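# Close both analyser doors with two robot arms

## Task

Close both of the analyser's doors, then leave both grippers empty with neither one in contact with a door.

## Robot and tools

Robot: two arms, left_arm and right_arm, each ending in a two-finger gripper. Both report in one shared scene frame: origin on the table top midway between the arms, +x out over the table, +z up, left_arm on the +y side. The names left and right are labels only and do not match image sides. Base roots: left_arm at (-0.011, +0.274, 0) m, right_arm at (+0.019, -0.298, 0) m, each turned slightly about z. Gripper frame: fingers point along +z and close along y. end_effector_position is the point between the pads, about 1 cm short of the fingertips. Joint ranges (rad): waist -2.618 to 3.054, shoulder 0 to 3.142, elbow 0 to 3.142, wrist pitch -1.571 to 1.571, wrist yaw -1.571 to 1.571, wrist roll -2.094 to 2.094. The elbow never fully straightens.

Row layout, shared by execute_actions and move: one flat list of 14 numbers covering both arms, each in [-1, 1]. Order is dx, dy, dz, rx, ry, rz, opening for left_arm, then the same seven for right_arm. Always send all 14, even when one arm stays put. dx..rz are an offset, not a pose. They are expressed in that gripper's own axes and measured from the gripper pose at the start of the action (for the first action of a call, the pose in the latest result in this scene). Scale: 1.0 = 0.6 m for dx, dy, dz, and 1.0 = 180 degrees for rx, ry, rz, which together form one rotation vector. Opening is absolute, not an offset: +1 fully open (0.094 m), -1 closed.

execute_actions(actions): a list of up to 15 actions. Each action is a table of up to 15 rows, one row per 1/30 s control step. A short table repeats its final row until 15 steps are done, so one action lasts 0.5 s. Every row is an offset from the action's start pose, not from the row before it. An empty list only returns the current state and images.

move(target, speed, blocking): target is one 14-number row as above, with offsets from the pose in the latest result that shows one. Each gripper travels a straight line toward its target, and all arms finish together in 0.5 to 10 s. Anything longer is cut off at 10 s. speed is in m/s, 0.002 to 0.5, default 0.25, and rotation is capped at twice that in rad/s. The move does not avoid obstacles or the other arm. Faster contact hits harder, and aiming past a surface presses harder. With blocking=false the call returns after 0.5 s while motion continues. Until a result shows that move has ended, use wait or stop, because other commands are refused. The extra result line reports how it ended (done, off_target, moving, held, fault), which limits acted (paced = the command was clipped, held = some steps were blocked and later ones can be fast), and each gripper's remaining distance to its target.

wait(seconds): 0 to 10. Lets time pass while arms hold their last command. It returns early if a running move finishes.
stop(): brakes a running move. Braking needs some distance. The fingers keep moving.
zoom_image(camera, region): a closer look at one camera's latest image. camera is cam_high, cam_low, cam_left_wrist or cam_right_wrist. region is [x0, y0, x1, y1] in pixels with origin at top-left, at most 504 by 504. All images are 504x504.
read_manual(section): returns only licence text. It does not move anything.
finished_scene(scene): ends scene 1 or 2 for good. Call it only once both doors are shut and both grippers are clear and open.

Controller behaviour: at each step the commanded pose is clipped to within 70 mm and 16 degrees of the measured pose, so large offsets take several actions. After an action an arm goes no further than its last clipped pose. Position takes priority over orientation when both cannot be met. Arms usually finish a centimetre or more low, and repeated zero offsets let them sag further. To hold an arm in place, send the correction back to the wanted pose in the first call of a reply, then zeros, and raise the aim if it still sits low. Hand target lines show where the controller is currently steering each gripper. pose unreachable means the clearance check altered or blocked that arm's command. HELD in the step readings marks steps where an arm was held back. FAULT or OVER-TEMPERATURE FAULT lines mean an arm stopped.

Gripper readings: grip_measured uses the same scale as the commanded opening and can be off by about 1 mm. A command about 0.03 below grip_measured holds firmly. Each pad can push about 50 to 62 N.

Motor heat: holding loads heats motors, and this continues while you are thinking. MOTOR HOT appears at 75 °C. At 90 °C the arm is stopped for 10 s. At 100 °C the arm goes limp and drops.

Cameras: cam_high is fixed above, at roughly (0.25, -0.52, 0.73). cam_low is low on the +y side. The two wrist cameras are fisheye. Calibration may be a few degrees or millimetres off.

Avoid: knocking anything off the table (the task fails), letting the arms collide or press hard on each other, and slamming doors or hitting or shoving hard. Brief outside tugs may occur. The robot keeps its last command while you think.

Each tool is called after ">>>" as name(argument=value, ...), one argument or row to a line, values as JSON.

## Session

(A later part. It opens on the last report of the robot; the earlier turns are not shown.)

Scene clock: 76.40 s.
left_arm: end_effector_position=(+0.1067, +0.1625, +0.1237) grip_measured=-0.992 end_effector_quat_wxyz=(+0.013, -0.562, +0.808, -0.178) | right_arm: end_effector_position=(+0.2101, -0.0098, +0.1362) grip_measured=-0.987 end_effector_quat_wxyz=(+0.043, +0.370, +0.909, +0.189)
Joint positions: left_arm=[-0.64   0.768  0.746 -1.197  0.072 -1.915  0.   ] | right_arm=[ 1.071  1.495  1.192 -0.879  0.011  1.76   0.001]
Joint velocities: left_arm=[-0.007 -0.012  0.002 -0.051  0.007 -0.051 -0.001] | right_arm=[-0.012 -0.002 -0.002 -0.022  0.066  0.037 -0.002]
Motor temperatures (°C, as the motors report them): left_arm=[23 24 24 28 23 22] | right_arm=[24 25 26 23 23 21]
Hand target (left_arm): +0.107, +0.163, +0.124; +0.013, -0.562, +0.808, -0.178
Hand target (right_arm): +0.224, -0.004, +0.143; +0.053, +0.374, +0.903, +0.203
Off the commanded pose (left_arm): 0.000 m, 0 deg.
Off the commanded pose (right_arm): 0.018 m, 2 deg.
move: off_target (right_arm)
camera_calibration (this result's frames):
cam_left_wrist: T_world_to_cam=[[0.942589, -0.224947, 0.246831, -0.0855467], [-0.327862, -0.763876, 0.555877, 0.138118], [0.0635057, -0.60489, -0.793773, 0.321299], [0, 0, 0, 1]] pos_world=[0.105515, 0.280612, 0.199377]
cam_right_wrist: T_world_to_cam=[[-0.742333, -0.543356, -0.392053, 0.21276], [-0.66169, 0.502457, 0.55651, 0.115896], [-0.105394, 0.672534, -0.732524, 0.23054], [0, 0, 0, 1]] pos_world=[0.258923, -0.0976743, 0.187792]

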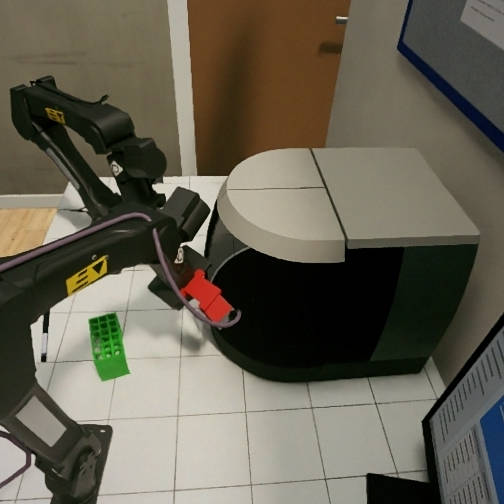

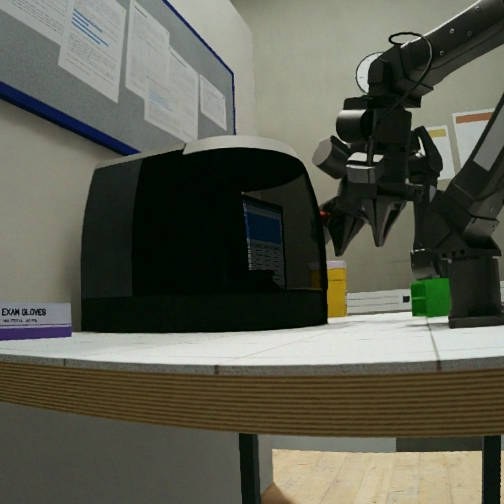

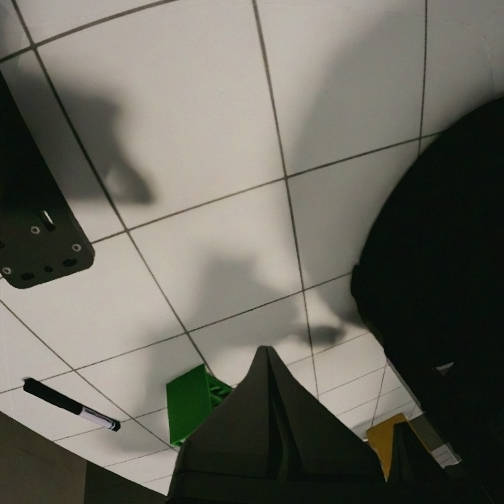

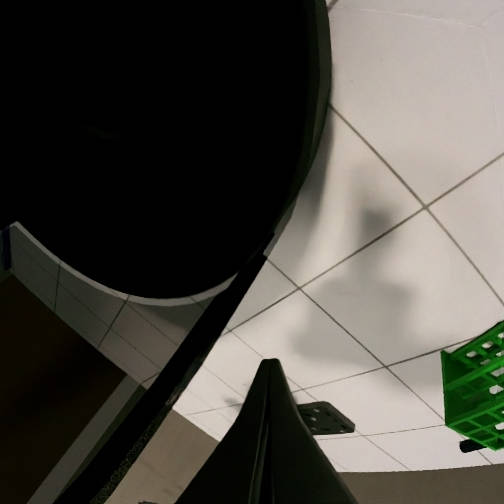

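>>> move(
  target=[0,0,0,0,0,0,-1, 0.05,-0.13,-0.06,0,0,0,-1],
  speed=0.15,
)

>>> zoom_image(
  camera="cam_high",
  region=[100, 130, 400, 400],
)

Scene clock: 77.73 s.
left_arm: end_effector_position=(+0.1067, +0.1625, +0.1237) grip_measured=-0.992 end_effector_quat_wxyz=(+0.012, -0.562, +0.808, -0.178) | right_arm: end_effector_position=(+0.1316, -0.0469, +0.1401) grip_measured=-0.987 end_effector_quat_wxyz=(+0.035, +0.371, +0.909, +0.187)
Joint positions: left_arm=[-0.64   0.768  0.746 -1.197  0.072 -1.915  0.   ] | right_arm=[ 1.275  1.23   1.004 -0.968  0.072  1.954  0.001]
Joint velocities: left_arm=[ 0.007  0.012 -0.012  0.051 -0.022 -0.037  0.   ] | right_arm=[-0.007 -0.012 -0.002 -0.007 -0.051  0.022  0.   ]
Motor temperatures (°C, as the motors report them): left_arm=[23 24 24 28 23 22] | right_arm=[24 25 26 23 23 21]
Hand target (left_arm): +0.107, +0.163, +0.124; +0.013, -0.562, +0.808, -0.178
Hand target (right_arm): +0.130, -0.052, +0.143; +0.043, +0.370, +0.909, +0.190
Off the commanded pose (left_arm): 0.000 m, 0 deg.
Off the commanded pose (right_arm): 0.005 m, 1 deg.
move: done
camera_calibration (this result's frames):
cam_left_wrist: T_world_to_cam=[[0.942615, -0.225002, 0.24668, -0.0854928], [-0.327836, -0.763679, 0.556163, 0.137991], [0.0632461, -0.605118, -0.79362, 0.32132], [0, 0, 0, 1]] pos_world=[0.105503, 0.280581, 0.199349]
cam_right_wrist: T_world_to_cam=[[-0.747715, -0.543503, -0.38148, 0.135119], [-0.653365, 0.499681, 0.568712, 0.0775607], [-0.118478, 0.67448, -0.728724, 0.251358], [0, 0, 0, 1]] pos_world=[0.181486, -0.134854, 0.190606]

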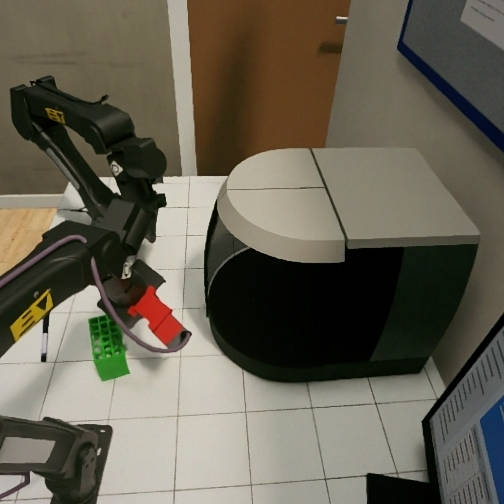

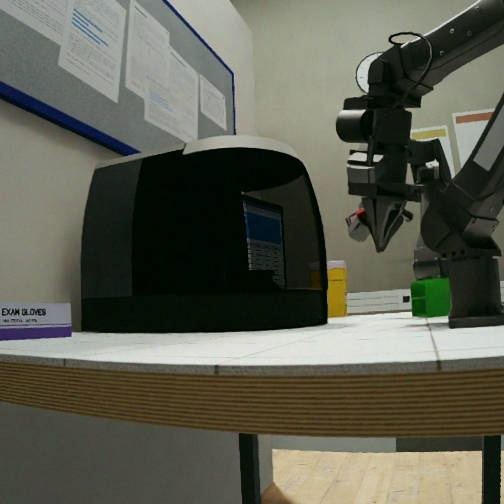

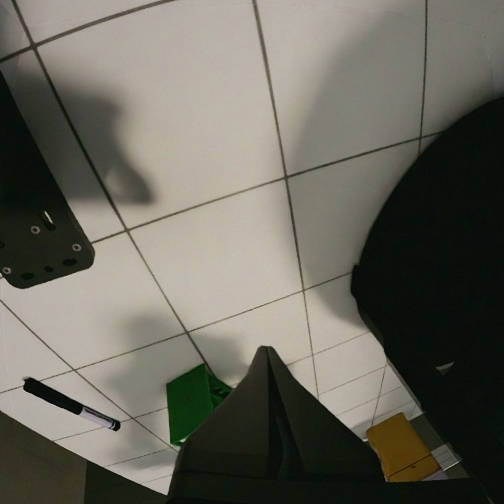

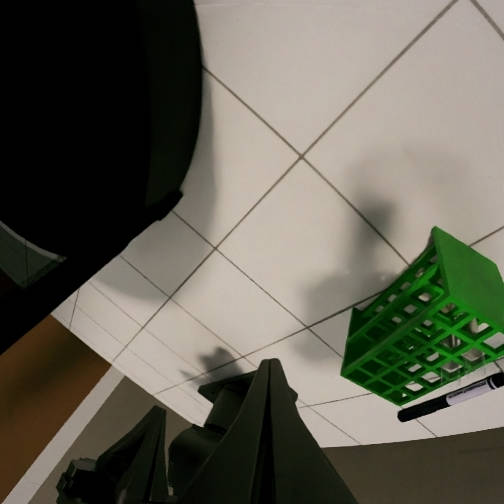

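Region (100, 130, 400, 400) of cam_high's 504x504 image, scaled by 1.680, with more detail than that image has; it fills the top 454 rows of this view, and the rest is white.

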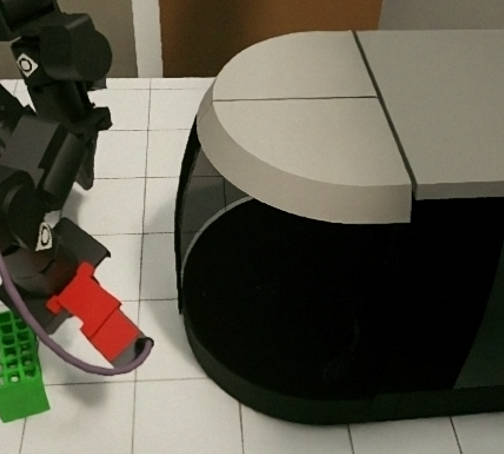

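Both doors are shut and both hands are clear.

>>> finished_scene(
  scene=1,
)

The scene is finished: the task was done.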